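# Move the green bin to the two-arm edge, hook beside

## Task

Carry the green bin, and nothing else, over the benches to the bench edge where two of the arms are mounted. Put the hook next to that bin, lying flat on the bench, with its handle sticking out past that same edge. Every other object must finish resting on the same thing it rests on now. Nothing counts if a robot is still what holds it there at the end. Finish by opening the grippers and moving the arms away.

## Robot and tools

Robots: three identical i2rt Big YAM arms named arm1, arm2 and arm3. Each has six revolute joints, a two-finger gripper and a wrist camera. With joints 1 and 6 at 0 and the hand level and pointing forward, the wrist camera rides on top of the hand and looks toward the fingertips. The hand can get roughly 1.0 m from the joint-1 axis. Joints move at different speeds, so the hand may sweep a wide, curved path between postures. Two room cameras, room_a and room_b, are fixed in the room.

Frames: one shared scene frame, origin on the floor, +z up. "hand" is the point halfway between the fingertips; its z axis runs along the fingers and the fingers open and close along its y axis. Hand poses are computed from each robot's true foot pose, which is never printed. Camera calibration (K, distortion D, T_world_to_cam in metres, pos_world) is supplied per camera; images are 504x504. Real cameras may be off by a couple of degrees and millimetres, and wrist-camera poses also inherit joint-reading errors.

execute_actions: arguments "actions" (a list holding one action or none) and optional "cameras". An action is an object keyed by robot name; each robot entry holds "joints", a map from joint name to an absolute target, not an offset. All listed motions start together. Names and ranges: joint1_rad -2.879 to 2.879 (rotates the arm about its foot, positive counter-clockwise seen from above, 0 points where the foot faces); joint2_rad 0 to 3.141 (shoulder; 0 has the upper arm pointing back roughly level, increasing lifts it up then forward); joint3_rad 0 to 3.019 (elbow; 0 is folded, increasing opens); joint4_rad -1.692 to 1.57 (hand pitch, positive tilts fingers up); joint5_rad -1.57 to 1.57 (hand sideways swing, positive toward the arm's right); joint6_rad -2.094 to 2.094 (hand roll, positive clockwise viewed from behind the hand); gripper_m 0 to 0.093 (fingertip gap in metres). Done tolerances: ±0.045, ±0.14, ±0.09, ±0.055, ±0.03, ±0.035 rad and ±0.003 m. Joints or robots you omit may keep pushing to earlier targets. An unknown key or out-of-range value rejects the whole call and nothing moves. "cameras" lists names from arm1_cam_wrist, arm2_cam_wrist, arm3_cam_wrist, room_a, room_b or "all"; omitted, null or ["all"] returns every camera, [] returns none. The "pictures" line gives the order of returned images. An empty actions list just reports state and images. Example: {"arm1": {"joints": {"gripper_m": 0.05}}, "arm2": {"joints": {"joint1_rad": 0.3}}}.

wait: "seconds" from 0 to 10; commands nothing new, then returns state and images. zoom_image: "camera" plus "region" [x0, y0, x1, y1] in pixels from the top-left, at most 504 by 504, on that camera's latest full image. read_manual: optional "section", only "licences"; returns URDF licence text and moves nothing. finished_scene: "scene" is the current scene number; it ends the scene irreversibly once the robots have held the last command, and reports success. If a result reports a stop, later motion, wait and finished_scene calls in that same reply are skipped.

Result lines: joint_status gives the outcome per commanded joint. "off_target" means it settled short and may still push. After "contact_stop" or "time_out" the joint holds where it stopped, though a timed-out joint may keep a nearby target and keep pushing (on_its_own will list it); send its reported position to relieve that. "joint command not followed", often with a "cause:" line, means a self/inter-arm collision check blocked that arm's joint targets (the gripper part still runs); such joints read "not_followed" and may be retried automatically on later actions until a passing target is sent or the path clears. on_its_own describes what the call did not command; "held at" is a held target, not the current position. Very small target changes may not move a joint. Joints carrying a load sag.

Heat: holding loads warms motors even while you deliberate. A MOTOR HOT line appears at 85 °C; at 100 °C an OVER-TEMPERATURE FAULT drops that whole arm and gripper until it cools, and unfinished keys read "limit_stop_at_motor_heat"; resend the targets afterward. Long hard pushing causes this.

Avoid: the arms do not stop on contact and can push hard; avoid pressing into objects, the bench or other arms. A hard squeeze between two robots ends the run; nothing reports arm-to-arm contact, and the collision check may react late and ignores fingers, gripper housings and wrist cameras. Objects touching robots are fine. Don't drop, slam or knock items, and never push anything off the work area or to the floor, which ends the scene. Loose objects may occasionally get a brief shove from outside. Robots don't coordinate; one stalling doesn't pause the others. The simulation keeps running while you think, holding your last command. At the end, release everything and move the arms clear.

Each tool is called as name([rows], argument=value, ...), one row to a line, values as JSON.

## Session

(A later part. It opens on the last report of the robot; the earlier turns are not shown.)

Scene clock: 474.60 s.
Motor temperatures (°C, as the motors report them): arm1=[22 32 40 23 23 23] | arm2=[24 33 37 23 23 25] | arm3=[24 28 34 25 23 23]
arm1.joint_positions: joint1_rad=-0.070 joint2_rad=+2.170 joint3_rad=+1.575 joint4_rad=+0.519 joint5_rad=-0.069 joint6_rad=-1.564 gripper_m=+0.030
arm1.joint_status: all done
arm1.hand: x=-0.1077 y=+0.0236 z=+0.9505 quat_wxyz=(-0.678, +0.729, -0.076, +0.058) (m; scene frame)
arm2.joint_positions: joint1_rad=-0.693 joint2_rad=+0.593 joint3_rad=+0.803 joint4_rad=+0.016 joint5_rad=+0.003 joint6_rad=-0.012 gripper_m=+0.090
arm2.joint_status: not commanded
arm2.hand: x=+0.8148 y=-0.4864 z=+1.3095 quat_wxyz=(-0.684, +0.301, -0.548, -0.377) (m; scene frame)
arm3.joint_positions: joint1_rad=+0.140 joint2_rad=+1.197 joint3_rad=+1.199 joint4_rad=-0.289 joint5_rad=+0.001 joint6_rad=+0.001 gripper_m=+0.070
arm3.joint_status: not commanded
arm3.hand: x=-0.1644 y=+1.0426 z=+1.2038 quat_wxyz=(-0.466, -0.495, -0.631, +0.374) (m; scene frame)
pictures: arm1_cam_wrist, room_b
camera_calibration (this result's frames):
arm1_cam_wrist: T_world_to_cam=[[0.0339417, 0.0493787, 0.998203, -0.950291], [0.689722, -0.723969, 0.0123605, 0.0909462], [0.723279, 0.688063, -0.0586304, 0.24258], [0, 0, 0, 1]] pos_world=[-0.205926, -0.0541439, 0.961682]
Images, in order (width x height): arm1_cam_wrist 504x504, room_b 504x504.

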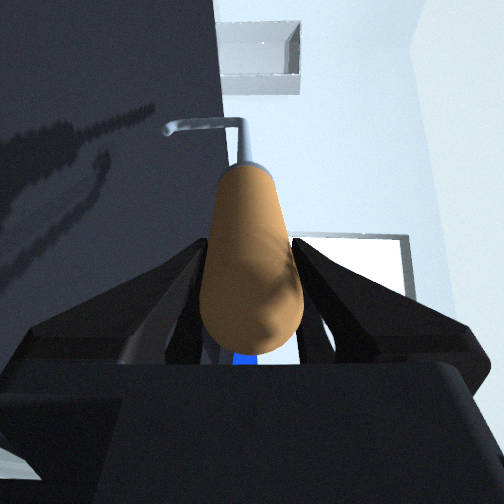

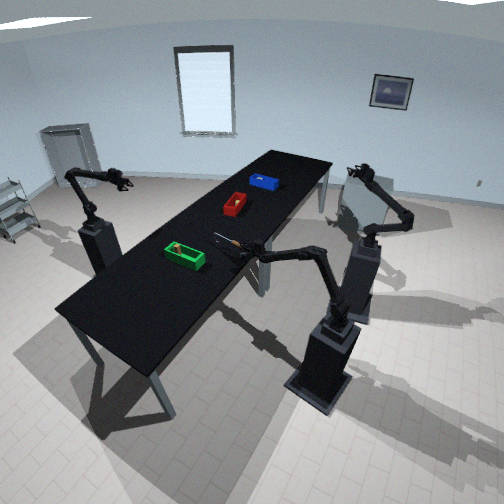

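execute_actions([
  {"arm1":{"joints":{"joint1_rad":0.17,"joint4_rad":0.78}}},
], cameras=["arm1_cam_wrist","arm3_cam_wrist","room_b"])

zoom_image(camera="room_b", region=[150, 210, 270, 300])

Scene clock: 483.50 s.
Motor temperatures (°C, as the motors report them): arm1=[22 32 39 23 23 23] | arm2=[24 33 37 23 23 25] | arm3=[24 28 34 25 23 23]
arm1.joint_positions: joint1_rad=+0.160 joint2_rad=+2.167 joint3_rad=+1.575 joint4_rad=+0.725 joint5_rad=-0.069 joint6_rad=-1.564 gripper_m=+0.030
arm1.joint_status: joint4_rad time_out (moved +0.206 of +0.261); the others done
arm1.on_its_own: joint4_rad reads +0.725 and still pushes toward +0.780 since a time_out
arm1.hand: x=-0.3015 y=+0.0473 z=+1.0047 quat_wxyz=(-0.754, +0.657, +0.012, -0.016) (m; scene frame)
arm2.joint_positions: joint1_rad=-0.693 joint2_rad=+0.593 joint3_rad=+0.803 joint4_rad=+0.016 joint5_rad=+0.003 joint6_rad=-0.012 gripper_m=+0.090
arm2.joint_status: not commanded
arm2.hand: x=+0.8148 y=-0.4864 z=+1.3095 quat_wxyz=(-0.684, +0.301, -0.548, -0.377) (m; scene frame)
arm3.joint_positions: joint1_rad=+0.140 joint2_rad=+1.197 joint3_rad=+1.199 joint4_rad=-0.289 joint5_rad=+0.001 joint6_rad=+0.001 gripper_m=+0.070
arm3.joint_status: not commanded
arm3.hand: x=-0.1644 y=+1.0426 z=+1.2038 quat_wxyz=(-0.466, -0.495, -0.631, +0.374) (m; scene frame)
pictures: arm1_cam_wrist, arm3_cam_wrist, room_b
camera_calibration (this result's frames):
arm1_cam_wrist: T_world_to_cam=[[0.0150534, -0.15393, 0.987967, -0.984803], [0.836182, -0.539834, -0.0968495, 0.386261], [0.548246, 0.827578, 0.120587, 0.130216], [0, 0, 0, 1]] pos_world=[-0.37955, -0.0508385, 0.994659]
arm3_cam_wrist: T_world_to_cam=[[-0.974732, -0.222901, 0.0145594, 0.0528256], [-0.184964, 0.768857, -0.612084, -0.08992], [0.12524, -0.599311, -0.790658, 1.72186], [0, 0, 0, 1]] pos_world=[-0.180787, 1.11284, 1.30559]
Images, in order (width x height): arm1_cam_wrist 504x504, arm3_cam_wrist 504x504, room_b 504x504.

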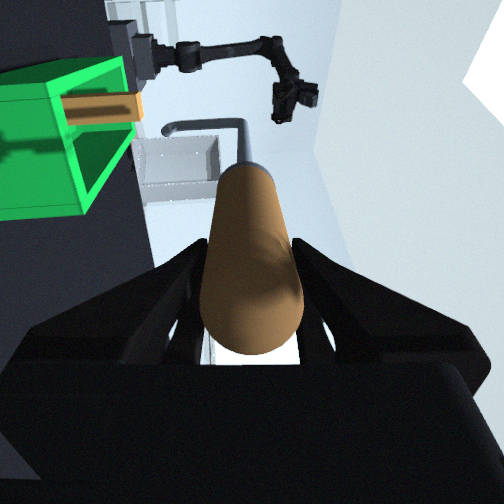

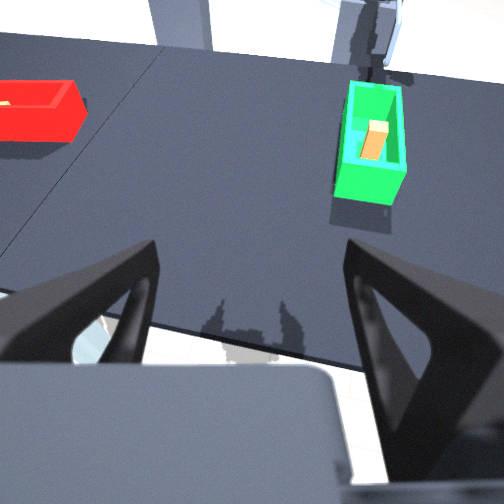

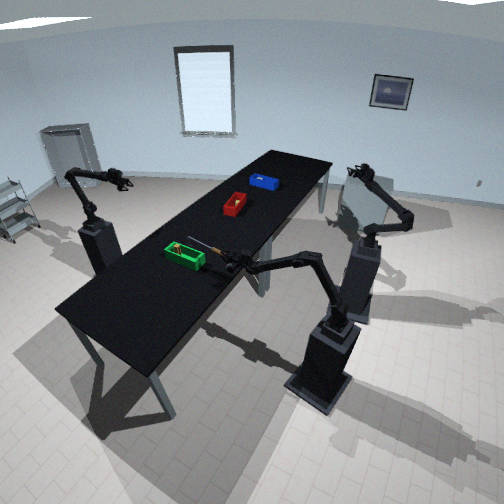

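Region (150, 210, 270, 300) of room_b's 504x504 image, scaled by 4.200, with more detail than that image has; it fills the top 378 rows of this view, and the rest is white.

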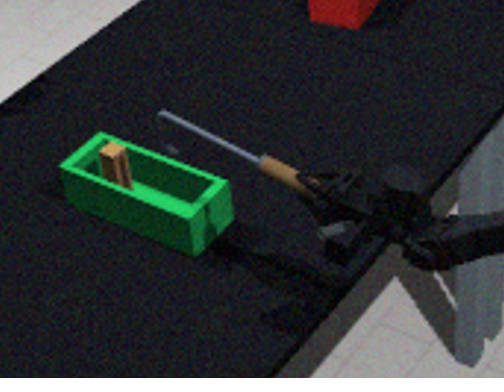

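execute_actions([
  {"arm1":{"joints":{"joint2_rad":2.265,"joint5_rad":-0.045}}},
], cameras=["arm1_cam_wrist","arm3_cam_wrist"])

Scene clock: 490.67 s.
Motor temperatures (°C, as the motors report them): arm1=[22 32 39 23 23 23] | arm2=[24 32 37 23 23 25] | arm3=[24 28 34 25 23 23]
arm1.joint_positions: joint1_rad=+0.160 joint2_rad=+2.324 joint3_rad=+1.575 joint4_rad=+0.756 joint5_rad=-0.045 joint6_rad=-1.573 gripper_m=+0.030
arm1.joint_status: all done
arm1.hand: x=-0.2983 y=+0.0525 z=+0.8811 quat_wxyz=(-0.711, +0.703, +0.005, -0.007) (m; scene frame)
arm2.joint_positions: joint1_rad=-0.693 joint2_rad=+0.593 joint3_rad=+0.803 joint4_rad=+0.016 joint5_rad=+0.003 joint6_rad=-0.012 gripper_m=+0.090
arm2.joint_status: not commanded
arm2.hand: x=+0.8148 y=-0.4864 z=+1.3095 quat_wxyz=(-0.684, +0.301, -0.548, -0.377) (m; scene frame)
arm3.joint_positions: joint1_rad=+0.140 joint2_rad=+1.197 joint3_rad=+1.199 joint4_rad=-0.289 joint5_rad=+0.001 joint6_rad=+0.001 gripper_m=+0.070
arm3.joint_status: not commanded
arm3.hand: x=-0.1644 y=+1.0426 z=+1.2038 quat_wxyz=(-0.466, -0.495, -0.631, +0.374) (m; scene frame)
pictures: arm1_cam_wrist, arm3_cam_wrist
camera_calibration (this result's frames):
arm1_cam_wrist: T_world_to_cam=[[0.00954961, -0.0287761, 0.99954, -0.880346], [0.823586, -0.566675, -0.0241828, 0.308099], [0.56711, 0.823439, 0.0182881, 0.235076], [0, 0, 0, 1]] pos_world=[-0.378653, -0.0443118, 0.883093]
arm3_cam_wrist: T_world_to_cam=[[-0.974732, -0.222901, 0.0145594, 0.0528256], [-0.184964, 0.768857, -0.612084, -0.08992], [0.12524, -0.599311, -0.790658, 1.72186], [0, 0, 0, 1]] pos_world=[-0.180787, 1.11284, 1.30559]
Images, in order (width x height): arm1_cam_wrist 504x504, arm3_cam_wrist 504x504.

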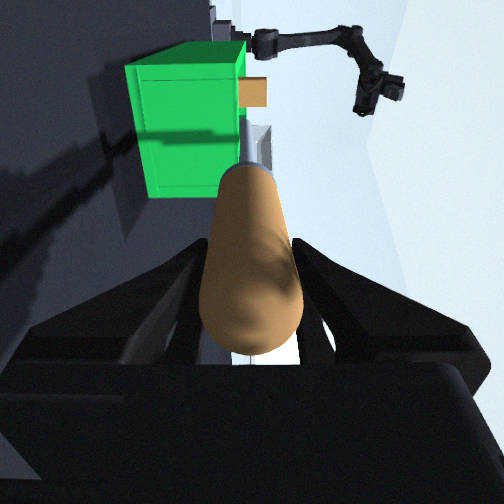

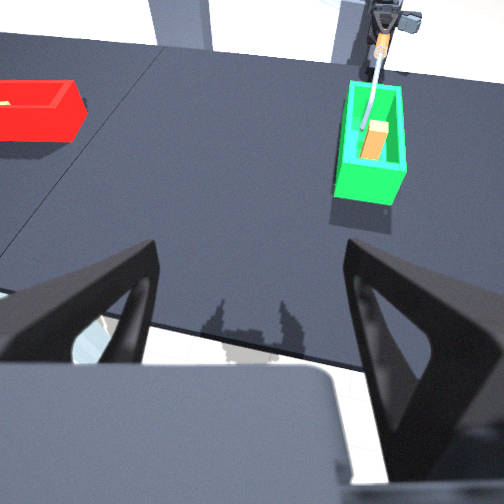

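execute_actions([
  {"arm1":{"joints":{"joint2_rad":2.075,"joint3_rad":1.33,"joint4_rad":0.89}}},
], cameras=["arm1_cam_wrist"])

execute_actions([
  {"arm1":{"joints":{"joint2_rad":1.95,"joint3_rad":1.06,"joint4_rad":1.025}}},
], cameras=["arm1_cam_wrist","room_b"])

Scene clock: 501.40 s.
Motor temperatures (°C, as the motors report them): arm1=[22 32 38 23 23 23] | arm2=[24 32 37 23 23 25] | arm3=[24 28 35 25 23 23]
arm1.joint_positions: joint1_rad=+0.160 joint2_rad=+2.115 joint3_rad=+1.311 joint4_rad=+0.841 joint5_rad=-0.045 joint6_rad=-1.573 gripper_m=+0.030
arm1.joint_status: all done
arm1.hand: x=-0.2999 y=-0.0170 z=+0.9322 quat_wxyz=(-0.721, +0.693, +0.005, -0.006) (m; scene frame)
arm2.joint_positions: joint1_rad=-0.693 joint2_rad=+0.593 joint3_rad=+0.803 joint4_rad=+0.016 joint5_rad=+0.003 joint6_rad=-0.012 gripper_m=+0.090
arm2.joint_status: not commanded
arm2.hand: x=+0.8148 y=-0.4864 z=+1.3095 quat_wxyz=(-0.684, +0.301, -0.548, -0.377) (m; scene frame)
arm3.joint_positions: joint1_rad=+0.140 joint2_rad=+1.197 joint3_rad=+1.199 joint4_rad=-0.289 joint5_rad=+0.001 joint6_rad=+0.001 gripper_m=+0.070
arm3.joint_status: not commanded
arm3.hand: x=-0.1644 y=+1.0426 z=+1.2038 quat_wxyz=(-0.466, -0.495, -0.631, +0.374) (m; scene frame)
pictures: arm1_cam_wrist
camera_calibration (this result's frames):
arm1_cam_wrist: T_world_to_cam=[[0.00869039, -0.0584911, 0.99825, -0.932938], [0.823296, -0.566177, -0.0403417, 0.286256], [0.567546, 0.822206, 0.0432352, 0.26913], [0, 0, 0, 1]] pos_world=[-0.38031, -0.113778, 0.931218]
Images, in order (width x height): arm1_cam_wrist 504x504.

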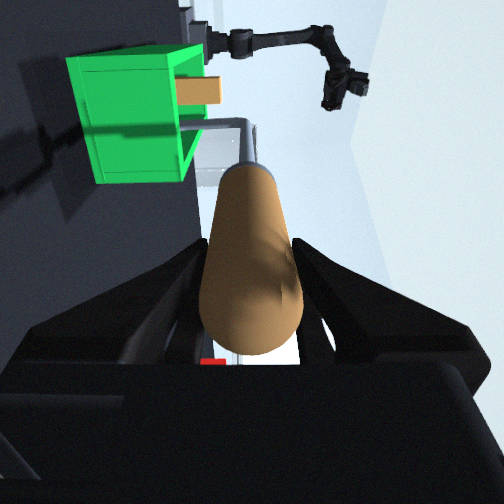

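Scene clock: 502.40 s.
Motor temperatures (°C, as the motors report them): arm1=[22 32 38 23 23 23] | arm2=[24 32 37 23 23 25] | arm3=[24 28 35 25 23 23]
arm1.joint_positions: joint1_rad=+0.160 joint2_rad=+1.995 joint3_rad=+1.038 joint4_rad=+0.974 joint5_rad=-0.045 joint6_rad=-1.573 gripper_m=+0.030
arm1.joint_status: all done
arm1.hand: x=-0.3023 y=-0.0982 z=+0.9185 quat_wxyz=(-0.714, +0.700, +0.005, -0.007) (m; scene frame)
arm2.joint_positions: joint1_rad=-0.693 joint2_rad=+0.593 joint3_rad=+0.803 joint4_rad=+0.016 joint5_rad=+0.003 joint6_rad=-0.012 gripper_m=+0.090
arm2.joint_status: not commanded
arm2.hand: x=+0.8148 y=-0.4864 z=+1.3095 quat_wxyz=(-0.684, +0.301, -0.548, -0.377) (m; scene frame)
arm3.joint_positions: joint1_rad=+0.140 joint2_rad=+1.197 joint3_rad=+1.199 joint4_rad=-0.289 joint5_rad=+0.001 joint6_rad=+0.001 gripper_m=+0.070
arm3.joint_status: not commanded
arm3.hand: x=-0.1644 y=+1.0426 z=+1.2038 quat_wxyz=(-0.466, -0.495, -0.631, +0.374) (m; scene frame)
pictures: arm1_cam_wrist, room_b
camera_calibration (this result's frames):
arm1_cam_wrist: T_world_to_cam=[[0.00924807, -0.0390672, 0.999194, -0.922852], [0.823343, -0.566762, -0.0297802, 0.231918], [0.567469, 0.822955, 0.0269243, 0.352929], [0, 0, 0, 1]] pos_world=[-0.38269, -0.195055, 0.919512]
Images, in order (width x height): arm1_cam_wrist 504x504, room_b 504x504.

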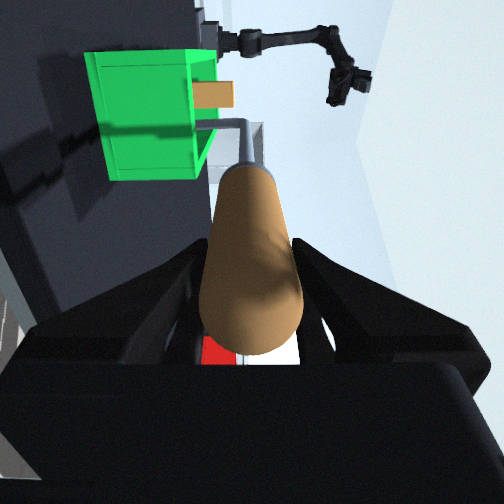

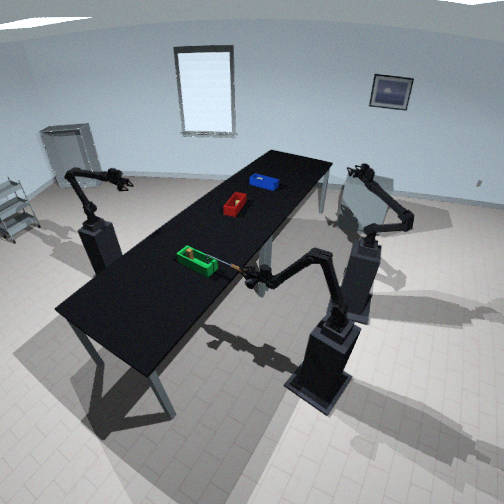

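execute_actions([
  {"arm1":{"joints":{"joint2_rad":1.845,"joint3_rad":0.805,"joint4_rad":1.155}}},
], cameras=[])

execute_actions([
  {"arm1":{"joints":{"joint2_rad":1.765,"joint3_rad":0.63,"joint4_rad":1.25}}},
], cameras=["arm1_cam_wrist","room_b"])

zoom_image(camera="room_b", region=[170, 230, 290, 320])

Scene clock: 513.27 s.
Motor temperatures (°C, as the motors report them): arm1=[22 31 37 23 23 23] | arm2=[24 32 37 23 23 25] | arm3=[24 28 35 25 23 23]
arm1.joint_positions: joint1_rad=+0.160 joint2_rad=+1.882 joint3_rad=+0.782 joint4_rad=+1.106 joint5_rad=-0.045 joint6_rad=-1.573 gripper_m=+0.030
arm1.joint_status: all done
arm1.hand: x=-0.3047 y=-0.1818 z=+0.9103 quat_wxyz=(-0.711, +0.703, +0.004, -0.007) (m; scene frame)
arm2.joint_positions: joint1_rad=-0.693 joint2_rad=+0.593 joint3_rad=+0.803 joint4_rad=+0.016 joint5_rad=+0.003 joint6_rad=-0.012 gripper_m=+0.090
arm2.joint_status: not commanded
arm2.hand: x=+0.8148 y=-0.4864 z=+1.3095 quat_wxyz=(-0.684, +0.301, -0.548, -0.377) (m; scene frame)
arm3.joint_positions: joint1_rad=+0.140 joint2_rad=+1.197 joint3_rad=+1.199 joint4_rad=-0.289 joint5_rad=+0.001 joint6_rad=+0.001 gripper_m=+0.070
arm3.joint_status: not commanded
arm3.hand: x=-0.1644 y=+1.0426 z=+1.2038 quat_wxyz=(-0.466, -0.495, -0.631, +0.374) (m; scene frame)
pictures: none
No camera images: the call's "cameras" was empty. Leave "cameras" out to get every camera's image.

Scene clock: 514.10 s.
Motor temperatures (°C, as the motors report them): arm1=[22 31 36 23 23 23] | arm2=[24 32 37 23 23 25] | arm3=[24 28 35 25 23 23]
arm1.joint_positions: joint1_rad=+0.160 joint2_rad=+1.804 joint3_rad=+0.611 joint4_rad=+1.196 joint5_rad=-0.045 joint6_rad=-1.573 gripper_m=+0.030
arm1.joint_status: all done
arm1.hand: x=-0.3064 y=-0.2414 z=+0.9075 quat_wxyz=(-0.710, +0.705, +0.004, -0.007) (m; scene frame)
arm2.joint_positions: joint1_rad=-0.693 joint2_rad=+0.593 joint3_rad=+0.803 joint4_rad=+0.016 joint5_rad=+0.003 joint6_rad=-0.012 gripper_m=+0.090
arm2.joint_status: not commanded
arm2.hand: x=+0.8148 y=-0.4864 z=+1.3095 quat_wxyz=(-0.684, +0.301, -0.548, -0.377) (m; scene frame)
arm3.joint_positions: joint1_rad=+0.140 joint2_rad=+1.197 joint3_rad=+1.199 joint4_rad=-0.289 joint5_rad=+0.001 joint6_rad=+0.001 gripper_m=+0.070
arm3.joint_status: not commanded
arm3.hand: x=-0.1644 y=+1.0426 z=+1.2038 quat_wxyz=(-0.466, -0.495, -0.631, +0.374) (m; scene frame)
pictures: arm1_cam_wrist, room_b
camera_calibration (this result's frames):
arm1_cam_wrist: T_world_to_cam=[[0.00964063, -0.025347, 0.999632, -0.914362], [0.82338, -0.567052, -0.0223191, 0.147051], [0.567409, 0.823292, 0.0154034, 0.483867], [0, 0, 0, 1]] pos_world=[-0.386815, -0.338155, 0.909855]
Images, in order (width x height): arm1_cam_wrist 504x504, room_b 504x504.

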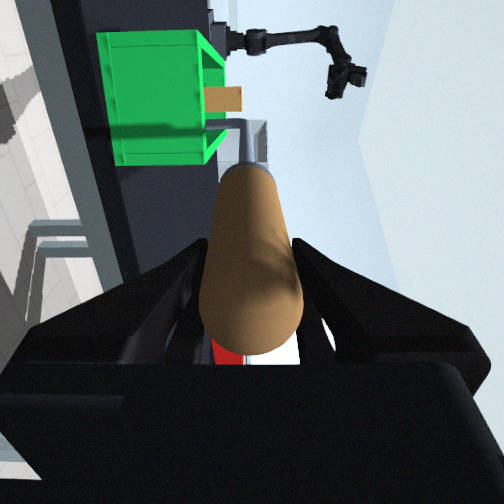

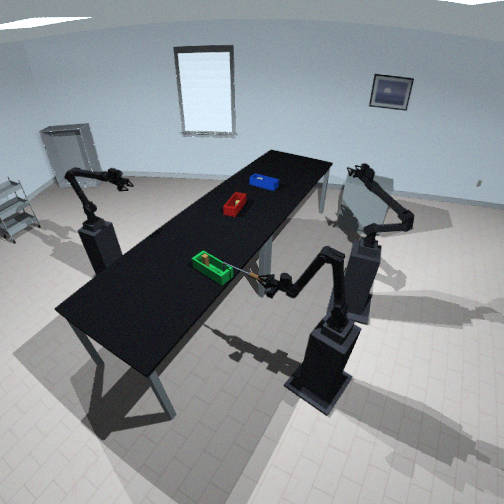

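Region (170, 230, 290, 320) of room_b's 504x504 image, scaled by 4.200, with more detail than that image has; it fills the top 378 rows of this view, and the rest is white.

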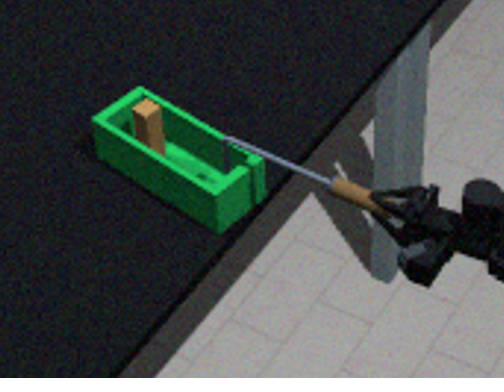

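execute_actions([
  {"arm1":{"joints":{"joint3_rad":0.92}}},
], cameras=["room_b"])

execute_actions([
  {"arm1":{"joints":{"joint1_rad":0.438,"joint2_rad":1.83,"joint3_rad":1.23,"joint4_rad":0.95,"joint5_rad":0.243}}},
], cameras=["arm1_cam_wrist","room_b"])

Scene clock: 531.07 s.
Motor temperatures (°C, as the motors report them): arm1=[22 30 35 23 23 23] | arm2=[24 32 37 23 23 25] | arm3=[24 28 35 25 23 23]
arm1.joint_positions: joint1_rad=+0.160 joint2_rad=+1.799 joint3_rad=+0.869 joint4_rad=+1.207 joint5_rad=-0.045 joint6_rad=-1.573 gripper_m=+0.030
arm1.joint_status: all done
arm1.hand: x=-0.3036 y=-0.1653 z=+1.0235 quat_wxyz=(-0.799, +0.601, +0.007, -0.003) (m; scene frame)
arm2.joint_positions: joint1_rad=-0.693 joint2_rad=+0.593 joint3_rad=+0.803 joint4_rad=+0.016 joint5_rad=+0.003 joint6_rad=-0.012 gripper_m=+0.090
arm2.joint_status: not commanded
arm2.hand: x=+0.8148 y=-0.4864 z=+1.3095 quat_wxyz=(-0.684, +0.301, -0.548, -0.377) (m; scene frame)
arm3.joint_positions: joint1_rad=+0.140 joint2_rad=+1.197 joint3_rad=+1.199 joint4_rad=-0.289 joint5_rad=+0.001 joint6_rad=+0.001 gripper_m=+0.070
arm3.joint_status: not commanded
arm3.hand: x=-0.1644 y=+1.0426 z=+1.2038 quat_wxyz=(-0.466, -0.495, -0.631, +0.374) (m; scene frame)
pictures: room_b
Images, in order (width x height): room_b 504x504.

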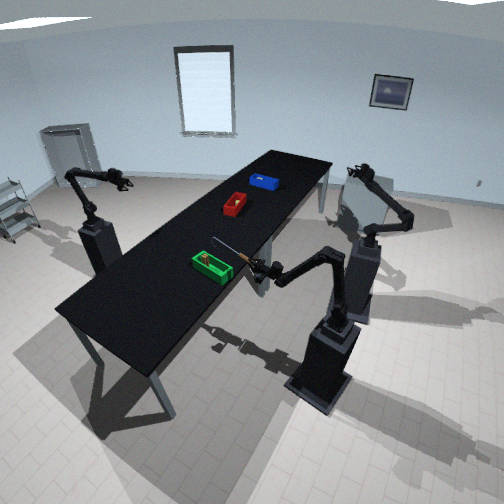

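Scene clock: 532.63 s.
Motor temperatures (°C, as the motors report them): arm1=[22 30 36 23 23 23] | arm2=[24 31 37 23 23 25] | arm3=[24 28 35 25 23 23]
arm1.joint_positions: joint1_rad=+0.439 joint2_rad=+1.880 joint3_rad=+1.151 joint4_rad=+0.924 joint5_rad=+0.245 joint6_rad=-1.573 gripper_m=+0.030
arm1.joint_status: all done
arm1.hand: x=-0.4529 y=-0.0930 z=+1.0426 quat_wxyz=(-0.772, +0.636, -0.016, -0.020) (m; scene frame)
arm2.joint_positions: joint1_rad=-0.693 joint2_rad=+0.593 joint3_rad=+0.803 joint4_rad=+0.016 joint5_rad=+0.003 joint6_rad=-0.012 gripper_m=+0.090
arm2.joint_status: not commanded
arm2.hand: x=+0.8148 y=-0.4864 z=+1.3095 quat_wxyz=(-0.684, +0.301, -0.548, -0.377) (m; scene frame)
arm3.joint_positions: joint1_rad=+0.140 joint2_rad=+1.197 joint3_rad=+1.199 joint4_rad=-0.289 joint5_rad=+0.001 joint6_rad=+0.001 gripper_m=+0.070
arm3.joint_status: not commanded
arm3.hand: x=-0.1644 y=+1.0426 z=+1.2038 quat_wxyz=(-0.466, -0.495, -0.631, +0.374) (m; scene frame)
pictures: arm1_cam_wrist, room_b
camera_calibration (this result's frames):
arm1_cam_wrist: T_world_to_cam=[[0.0572751, -0.20916, 0.976203, -1.01529], [0.81242, -0.558544, -0.167339, 0.501754], [0.580253, 0.802671, 0.137935, 0.318883], [0, 0, 0, 1]] pos_world=[-0.534517, -0.188065, 1.03111]
Images, in order (width x height): arm1_cam_wrist 504x504, room_b 504x504.

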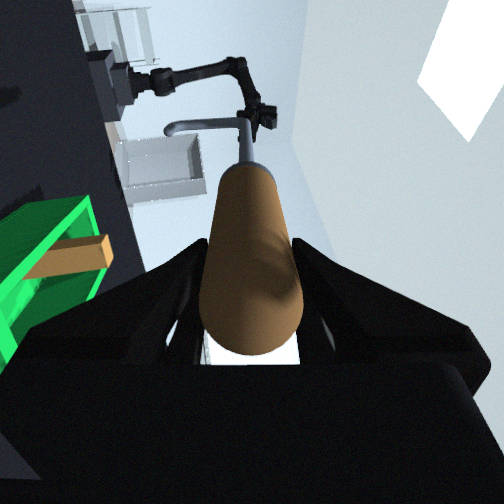

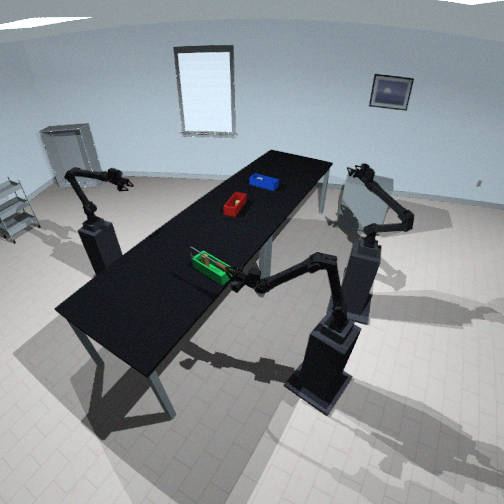

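execute_actions([
  {"arm1":{"joints":{"joint2_rad":2.05,"joint6_rad":0.0}}},
], cameras=["arm1_cam_wrist"])

execute_actions([
  {"arm1":{"joints":{"joint2_rad":2.25,"joint3_rad":1.28,"joint4_rad":1.12}}},
], cameras=["arm1_cam_wrist","room_b"])

Scene clock: 540.90 s.
Motor temperatures (°C, as the motors report them): arm1=[22 30 38 23 23 23] | arm2=[24 31 37 23 23 25] | arm3=[24 28 35 25 23 23]
arm1.joint_positions: joint1_rad=+0.437 joint2_rad=+2.102 joint3_rad=+1.166 joint4_rad=+0.926 joint5_rad=+0.245 joint6_rad=-0.014 gripper_m=+0.030
arm1.joint_status: all done
arm1.hand: x=-0.4567 y=-0.0761 z=+0.8925 quat_wxyz=(-0.500, +0.505, -0.498, -0.497) (m; scene frame)
arm2.joint_positions: joint1_rad=-0.693 joint2_rad=+0.593 joint3_rad=+0.803 joint4_rad=+0.016 joint5_rad=+0.003 joint6_rad=-0.012 gripper_m=+0.090
arm2.joint_status: not commanded
arm2.hand: x=+0.8148 y=-0.4864 z=+1.3095 quat_wxyz=(-0.684, +0.301, -0.548, -0.377) (m; scene frame)
arm3.joint_positions: joint1_rad=+0.140 joint2_rad=+1.197 joint3_rad=+1.199 joint4_rad=-0.289 joint5_rad=+0.001 joint6_rad=+0.001 gripper_m=+0.070
arm3.joint_status: not commanded
arm3.hand: x=-0.1644 y=+1.0426 z=+1.2038 quat_wxyz=(-0.466, -0.495, -0.631, +0.374) (m; scene frame)
pictures: arm1_cam_wrist
camera_calibration (this result's frames):
arm1_cam_wrist: T_world_to_cam=[[0.999881, -0.0145307, 0.00512213, 0.446949], [-0.00434775, -0.58505, -0.810986, 0.688602], [0.0147809, 0.810867, -0.585044, 0.715871], [0, 0, 0, 1]] pos_world=[-0.454483, -0.171115, 0.974973]
Images, in order (width x height): arm1_cam_wrist 504x504.

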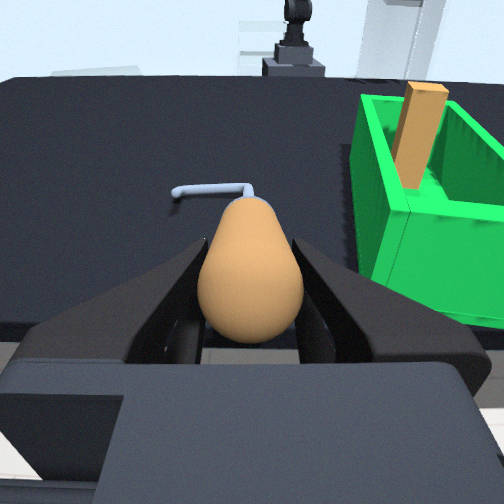

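Scene clock: 541.90 s.
Motor temperatures (°C, as the motors report them): arm1=[22 30 38 23 23 23] | arm2=[24 31 37 23 23 25] | arm3=[24 28 35 25 23 23]
arm1.joint_positions: joint1_rad=+0.437 joint2_rad=+2.273 joint3_rad=+1.230 joint4_rad=+1.100 joint5_rad=+0.245 joint6_rad=+0.003 gripper_m=+0.030
arm1.joint_status: all done
arm1.hand: x=-0.4599 y=-0.0647 z=+0.8393 quat_wxyz=(-0.508, +0.480, -0.490, -0.521) (m; scene frame)
arm2.joint_positions: joint1_rad=-0.693 joint2_rad=+0.593 joint3_rad=+0.803 joint4_rad=+0.016 joint5_rad=+0.003 joint6_rad=-0.012 gripper_m=+0.090
arm2.joint_status: not commanded
arm2.hand: x=+0.8148 y=-0.4864 z=+1.3095 quat_wxyz=(-0.684, +0.301, -0.548, -0.377) (m; scene frame)
arm3.joint_positions: joint1_rad=+0.140 joint2_rad=+1.197 joint3_rad=+1.199 joint4_rad=-0.289 joint5_rad=+0.001 joint6_rad=+0.001 gripper_m=+0.070
arm3.joint_status: not commanded
arm3.hand: x=-0.1644 y=+1.0426 z=+1.2038 quat_wxyz=(-0.466, -0.495, -0.631, +0.374) (m; scene frame)
pictures: arm1_cam_wrist, room_b
camera_calibration (this result's frames):
arm1_cam_wrist: T_world_to_cam=[[0.999484, -0.0132394, -0.0292802, 0.479387], [-0.0318362, -0.531783, -0.846282, 0.672517], [-0.00436645, 0.846777, -0.53193, 0.624481], [0, 0, 0, 1]] pos_world=[-0.455002, -0.164816, 0.915356]
Images, in order (width x height): arm1_cam_wrist 504x504, room_b 504x504.

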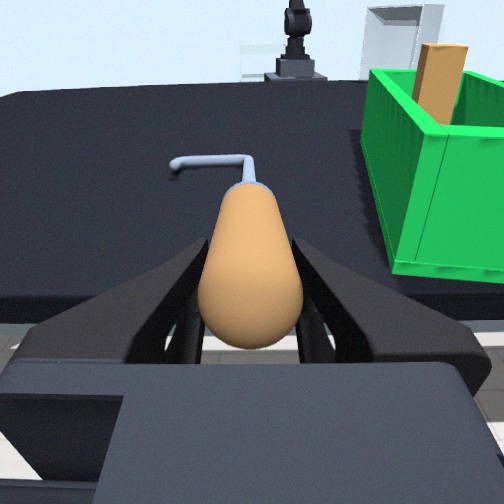

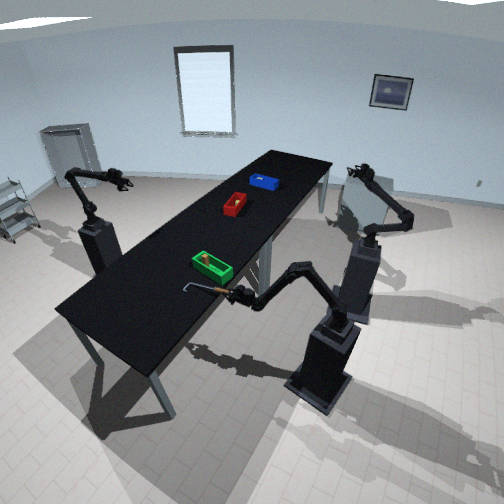

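execute_actions([
  {"arm1":{"joints":{"joint2_rad":2.31}}},
], cameras=["arm1_cam_wrist"])

Scene clock: 548.17 s.
Motor temperatures (°C, as the motors report them): arm1=[22 30 38 23 23 23] | arm2=[24 31 37 23 23 25] | arm3=[24 28 35 25 23 23]
arm1.joint_positions: joint1_rad=+0.437 joint2_rad=+2.318 joint3_rad=+1.236 joint4_rad=+1.106 joint5_rad=+0.243 joint6_rad=+0.003 gripper_m=+0.030
arm1.joint_status: all done
arm1.hand: x=-0.4598 y=-0.0665 z=+0.8108 quat_wxyz=(-0.502, +0.491, -0.495, -0.512) (m; scene frame)
arm2.joint_positions: joint1_rad=-0.693 joint2_rad=+0.593 joint3_rad=+0.803 joint4_rad=+0.016 joint5_rad=+0.003 joint6_rad=-0.012 gripper_m=+0.090
arm2.joint_status: not commanded
arm2.hand: x=+0.8148 y=-0.4864 z=+1.3095 quat_wxyz=(-0.684, +0.301, -0.548, -0.377) (m; scene frame)
arm3.joint_positions: joint1_rad=+0.140 joint2_rad=+1.197 joint3_rad=+1.199 joint4_rad=-0.289 joint5_rad=+0.001 joint6_rad=+0.001 gripper_m=+0.070
arm3.joint_status: not commanded
arm3.hand: x=-0.1644 y=+1.0426 z=+1.2038 quat_wxyz=(-0.466, -0.495, -0.631, +0.374) (m; scene frame)
pictures: arm1_cam_wrist
camera_calibration (this result's frames):
arm1_cam_wrist: T_world_to_cam=[[0.999702, -0.0127269, -0.0208377, 0.471716], [-0.0243932, -0.558137, -0.82939, 0.635492], [-0.0010747, 0.829652, -0.558281, 0.632564], [0, 0, 0, 1]] pos_world=[-0.455394, -0.164113, 0.890049]
Images, in order (width x height): arm1_cam_wrist 504x504.

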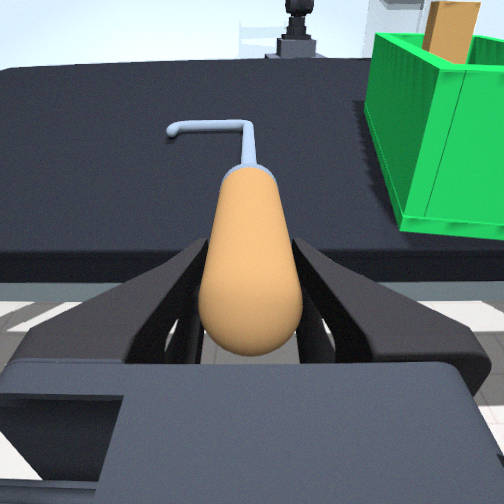

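execute_actions([
  {"arm1":{"joints":{"joint4_rad":1.04}}},
], cameras=[])

execute_actions([
  {"arm1":{"joints":{"gripper_m":0.07}}},
], cameras=["arm1_cam_wrist"])

execute_actions([
  {"arm1":{"joints":{"joint2_rad":1.6,"joint3_rad":0.5}}},
])

Scene clock: 554.73 s.
Motor temperatures (°C, as the motors report them): arm1=[22 30 37 23 23 23] | arm2=[24 31 37 23 23 25] | arm3=[24 28 35 25 23 23]
arm1.joint_positions: joint1_rad=+0.437 joint2_rad=+2.318 joint3_rad=+1.236 joint4_rad=+1.048 joint5_rad=+0.243 joint6_rad=+0.004 gripper_m=+0.030
arm1.joint_status: all done
arm1.hand: x=-0.4599 y=-0.0665 z=+0.7968 quat_wxyz=(-0.491, +0.508, -0.506, -0.494) (m; scene frame)
arm2.joint_positions: joint1_rad=-0.693 joint2_rad=+0.593 joint3_rad=+0.803 joint4_rad=+0.016 joint5_rad=+0.003 joint6_rad=-0.012 gripper_m=+0.090
arm2.joint_status: not commanded
arm2.hand: x=+0.8148 y=-0.4864 z=+1.3095 quat_wxyz=(-0.684, +0.301, -0.548, -0.377) (m; scene frame)
arm3.joint_positions: joint1_rad=+0.140 joint2_rad=+1.197 joint3_rad=+1.199 joint4_rad=-0.289 joint5_rad=+0.001 joint6_rad=+0.001 gripper_m=+0.070
arm3.joint_status: not commanded
arm3.hand: x=-0.1644 y=+1.0426 z=+1.2038 quat_wxyz=(-0.466, -0.495, -0.631, +0.374) (m; scene frame)
pictures: none
No camera images: the call's "cameras" was empty. Leave "cameras" out to get every camera's image.

Scene clock: 555.40 s.
Motor temperatures (°C, as the motors report them): arm1=[22 30 37 23 23 23] | arm2=[24 31 37 23 23 25] | arm3=[24 28 35 25 23 23]
arm1.joint_positions: joint1_rad=+0.437 joint2_rad=+2.318 joint3_rad=+1.236 joint4_rad=+1.046 joint5_rad=+0.243 joint6_rad=+0.004 gripper_m=+0.070
arm1.joint_status: all done
arm1.hand: x=-0.4599 y=-0.0665 z=+0.7964 quat_wxyz=(-0.491, +0.509, -0.507, -0.494) (m; scene frame)
arm2.joint_positions: joint1_rad=-0.693 joint2_rad=+0.593 joint3_rad=+0.803 joint4_rad=+0.016 joint5_rad=+0.003 joint6_rad=-0.012 gripper_m=+0.090
arm2.joint_status: not commanded
arm2.hand: x=+0.8148 y=-0.4864 z=+1.3095 quat_wxyz=(-0.684, +0.301, -0.548, -0.377) (m; scene frame)
arm3.joint_positions: joint1_rad=+0.140 joint2_rad=+1.197 joint3_rad=+1.199 joint4_rad=-0.289 joint5_rad=+0.001 joint6_rad=+0.001 gripper_m=+0.070
arm3.joint_status: not commanded
arm3.hand: x=-0.1644 y=+1.0426 z=+1.2038 quat_wxyz=(-0.466, -0.495, -0.631, +0.374) (m; scene frame)
pictures: arm1_cam_wrist
camera_calibration (this result's frames):
arm1_cam_wrist: T_world_to_cam=[[0.999891, -0.0132324, -0.00647249, 0.460091], [-0.0131626, -0.60533, -0.795866, 0.598836], [0.00661319, 0.795865, -0.605439, 0.663389], [0, 0, 0, 1]] pos_world=[-0.456546, -0.159387, 0.881212]
Images, in order (width x height): arm1_cam_wrist 504x504.

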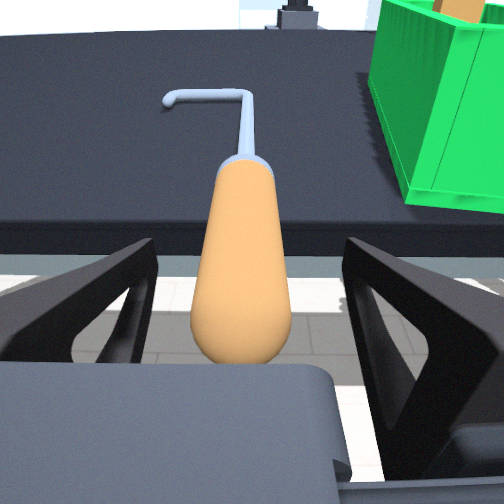

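Scene clock: 556.80 s.
Motor temperatures (°C, as the motors report them): arm1=[22 30 37 23 23 23] | arm2=[24 31 37 23 23 25] | arm3=[24 28 35 25 23 23]
arm1.joint_positions: joint1_rad=+0.437 joint2_rad=+1.612 joint3_rad=+0.497 joint4_rad=+1.040 joint5_rad=+0.243 joint6_rad=+0.004 gripper_m=+0.070
arm1.joint_status: all done
arm1.hand: x=-0.4011 y=-0.2954 z=+0.9239 quat_wxyz=(-0.483, +0.520, -0.514, -0.482) (m; scene frame)
arm2.joint_positions: joint1_rad=-0.693 joint2_rad=+0.593 joint3_rad=+0.803 joint4_rad=+0.016 joint5_rad=+0.003 joint6_rad=-0.012 gripper_m=+0.090
arm2.joint_status: not commanded
arm2.hand: x=+0.8148 y=-0.4864 z=+1.3095 quat_wxyz=(-0.684, +0.301, -0.548, -0.377) (m; scene frame)
arm3.joint_positions: joint1_rad=+0.140 joint2_rad=+1.197 joint3_rad=+1.199 joint4_rad=-0.289 joint5_rad=+0.001 joint6_rad=+0.001 gripper_m=+0.070
arm3.joint_status: not commanded
arm3.hand: x=-0.1644 y=+1.0426 z=+1.2038 quat_wxyz=(-0.466, -0.495, -0.631, +0.374) (m; scene frame)
pictures: arm1_cam_wrist, arm2_cam_wrist, arm3_cam_wrist, room_a, room_b
camera_calibration (this result's frames):
arm1_cam_wrist: T_world_to_cam=[[0.999907, -0.013095, 0.00370901, 0.389711], [-0.0054538, -0.635195, -0.772333, 0.535053], [0.0124697, 0.772241, -0.635207, 0.945249], [0, 0, 0, 1]] pos_world=[-0.398544, -0.384994, 1.01222]
arm2_cam_wrist: T_world_to_cam=[[0.847121, -0.531397, -0.00179763, -0.950601], [-0.210625, -0.332656, -0.919227, 1.2203], [0.487876, 0.779075, -0.393725, 0.62222], [0, 0, 0, 1]] pos_world=[0.758733, -0.583962, 1.36501]
arm3_cam_wrist: T_world_to_cam=[[-0.974732, -0.222901, 0.0145594, 0.0528256], [-0.184964, 0.768857, -0.612084, -0.08992], [0.12524, -0.599311, -0.790658, 1.72186], [0, 0, 0, 1]] pos_world=[-0.180787, 1.11284, 1.30559]
Images, in order (width x height): arm1_cam_wrist 504x504, arm2_cam_wrist 504x504, arm3_cam_wrist 504x504, room_a 504x504, room_b 504x504.

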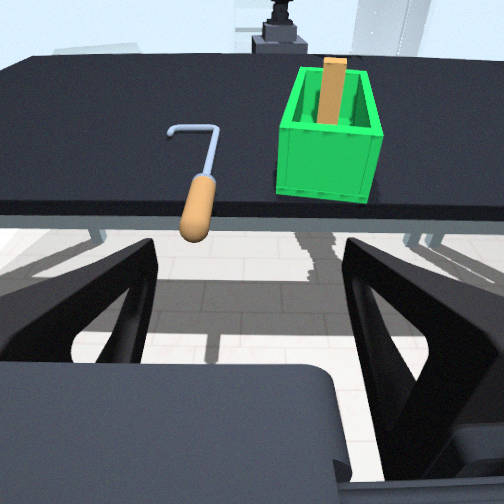

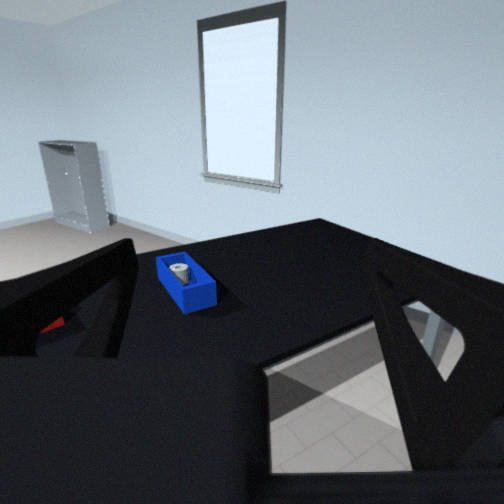

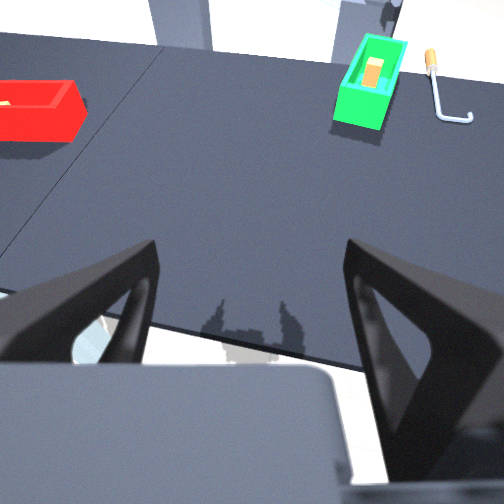

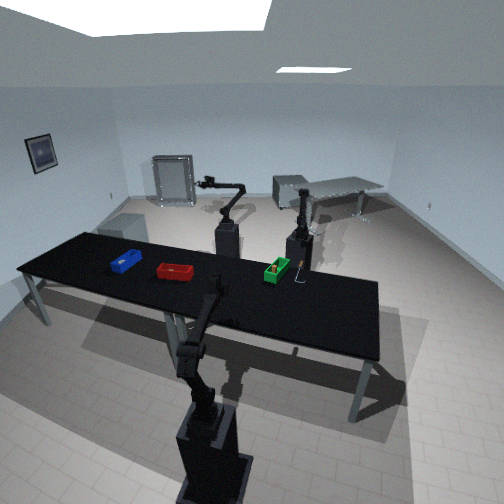

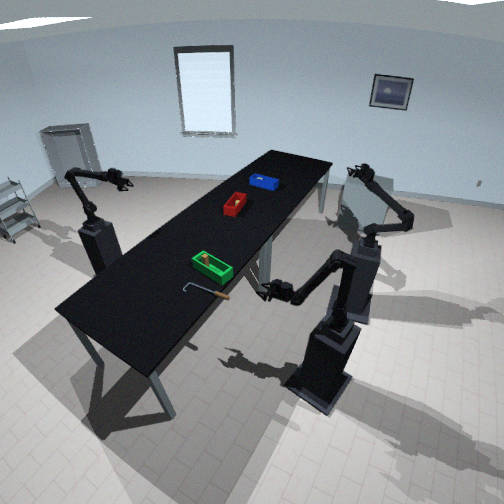

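finished_scene(scene=1)

The scene is finished: the task was done.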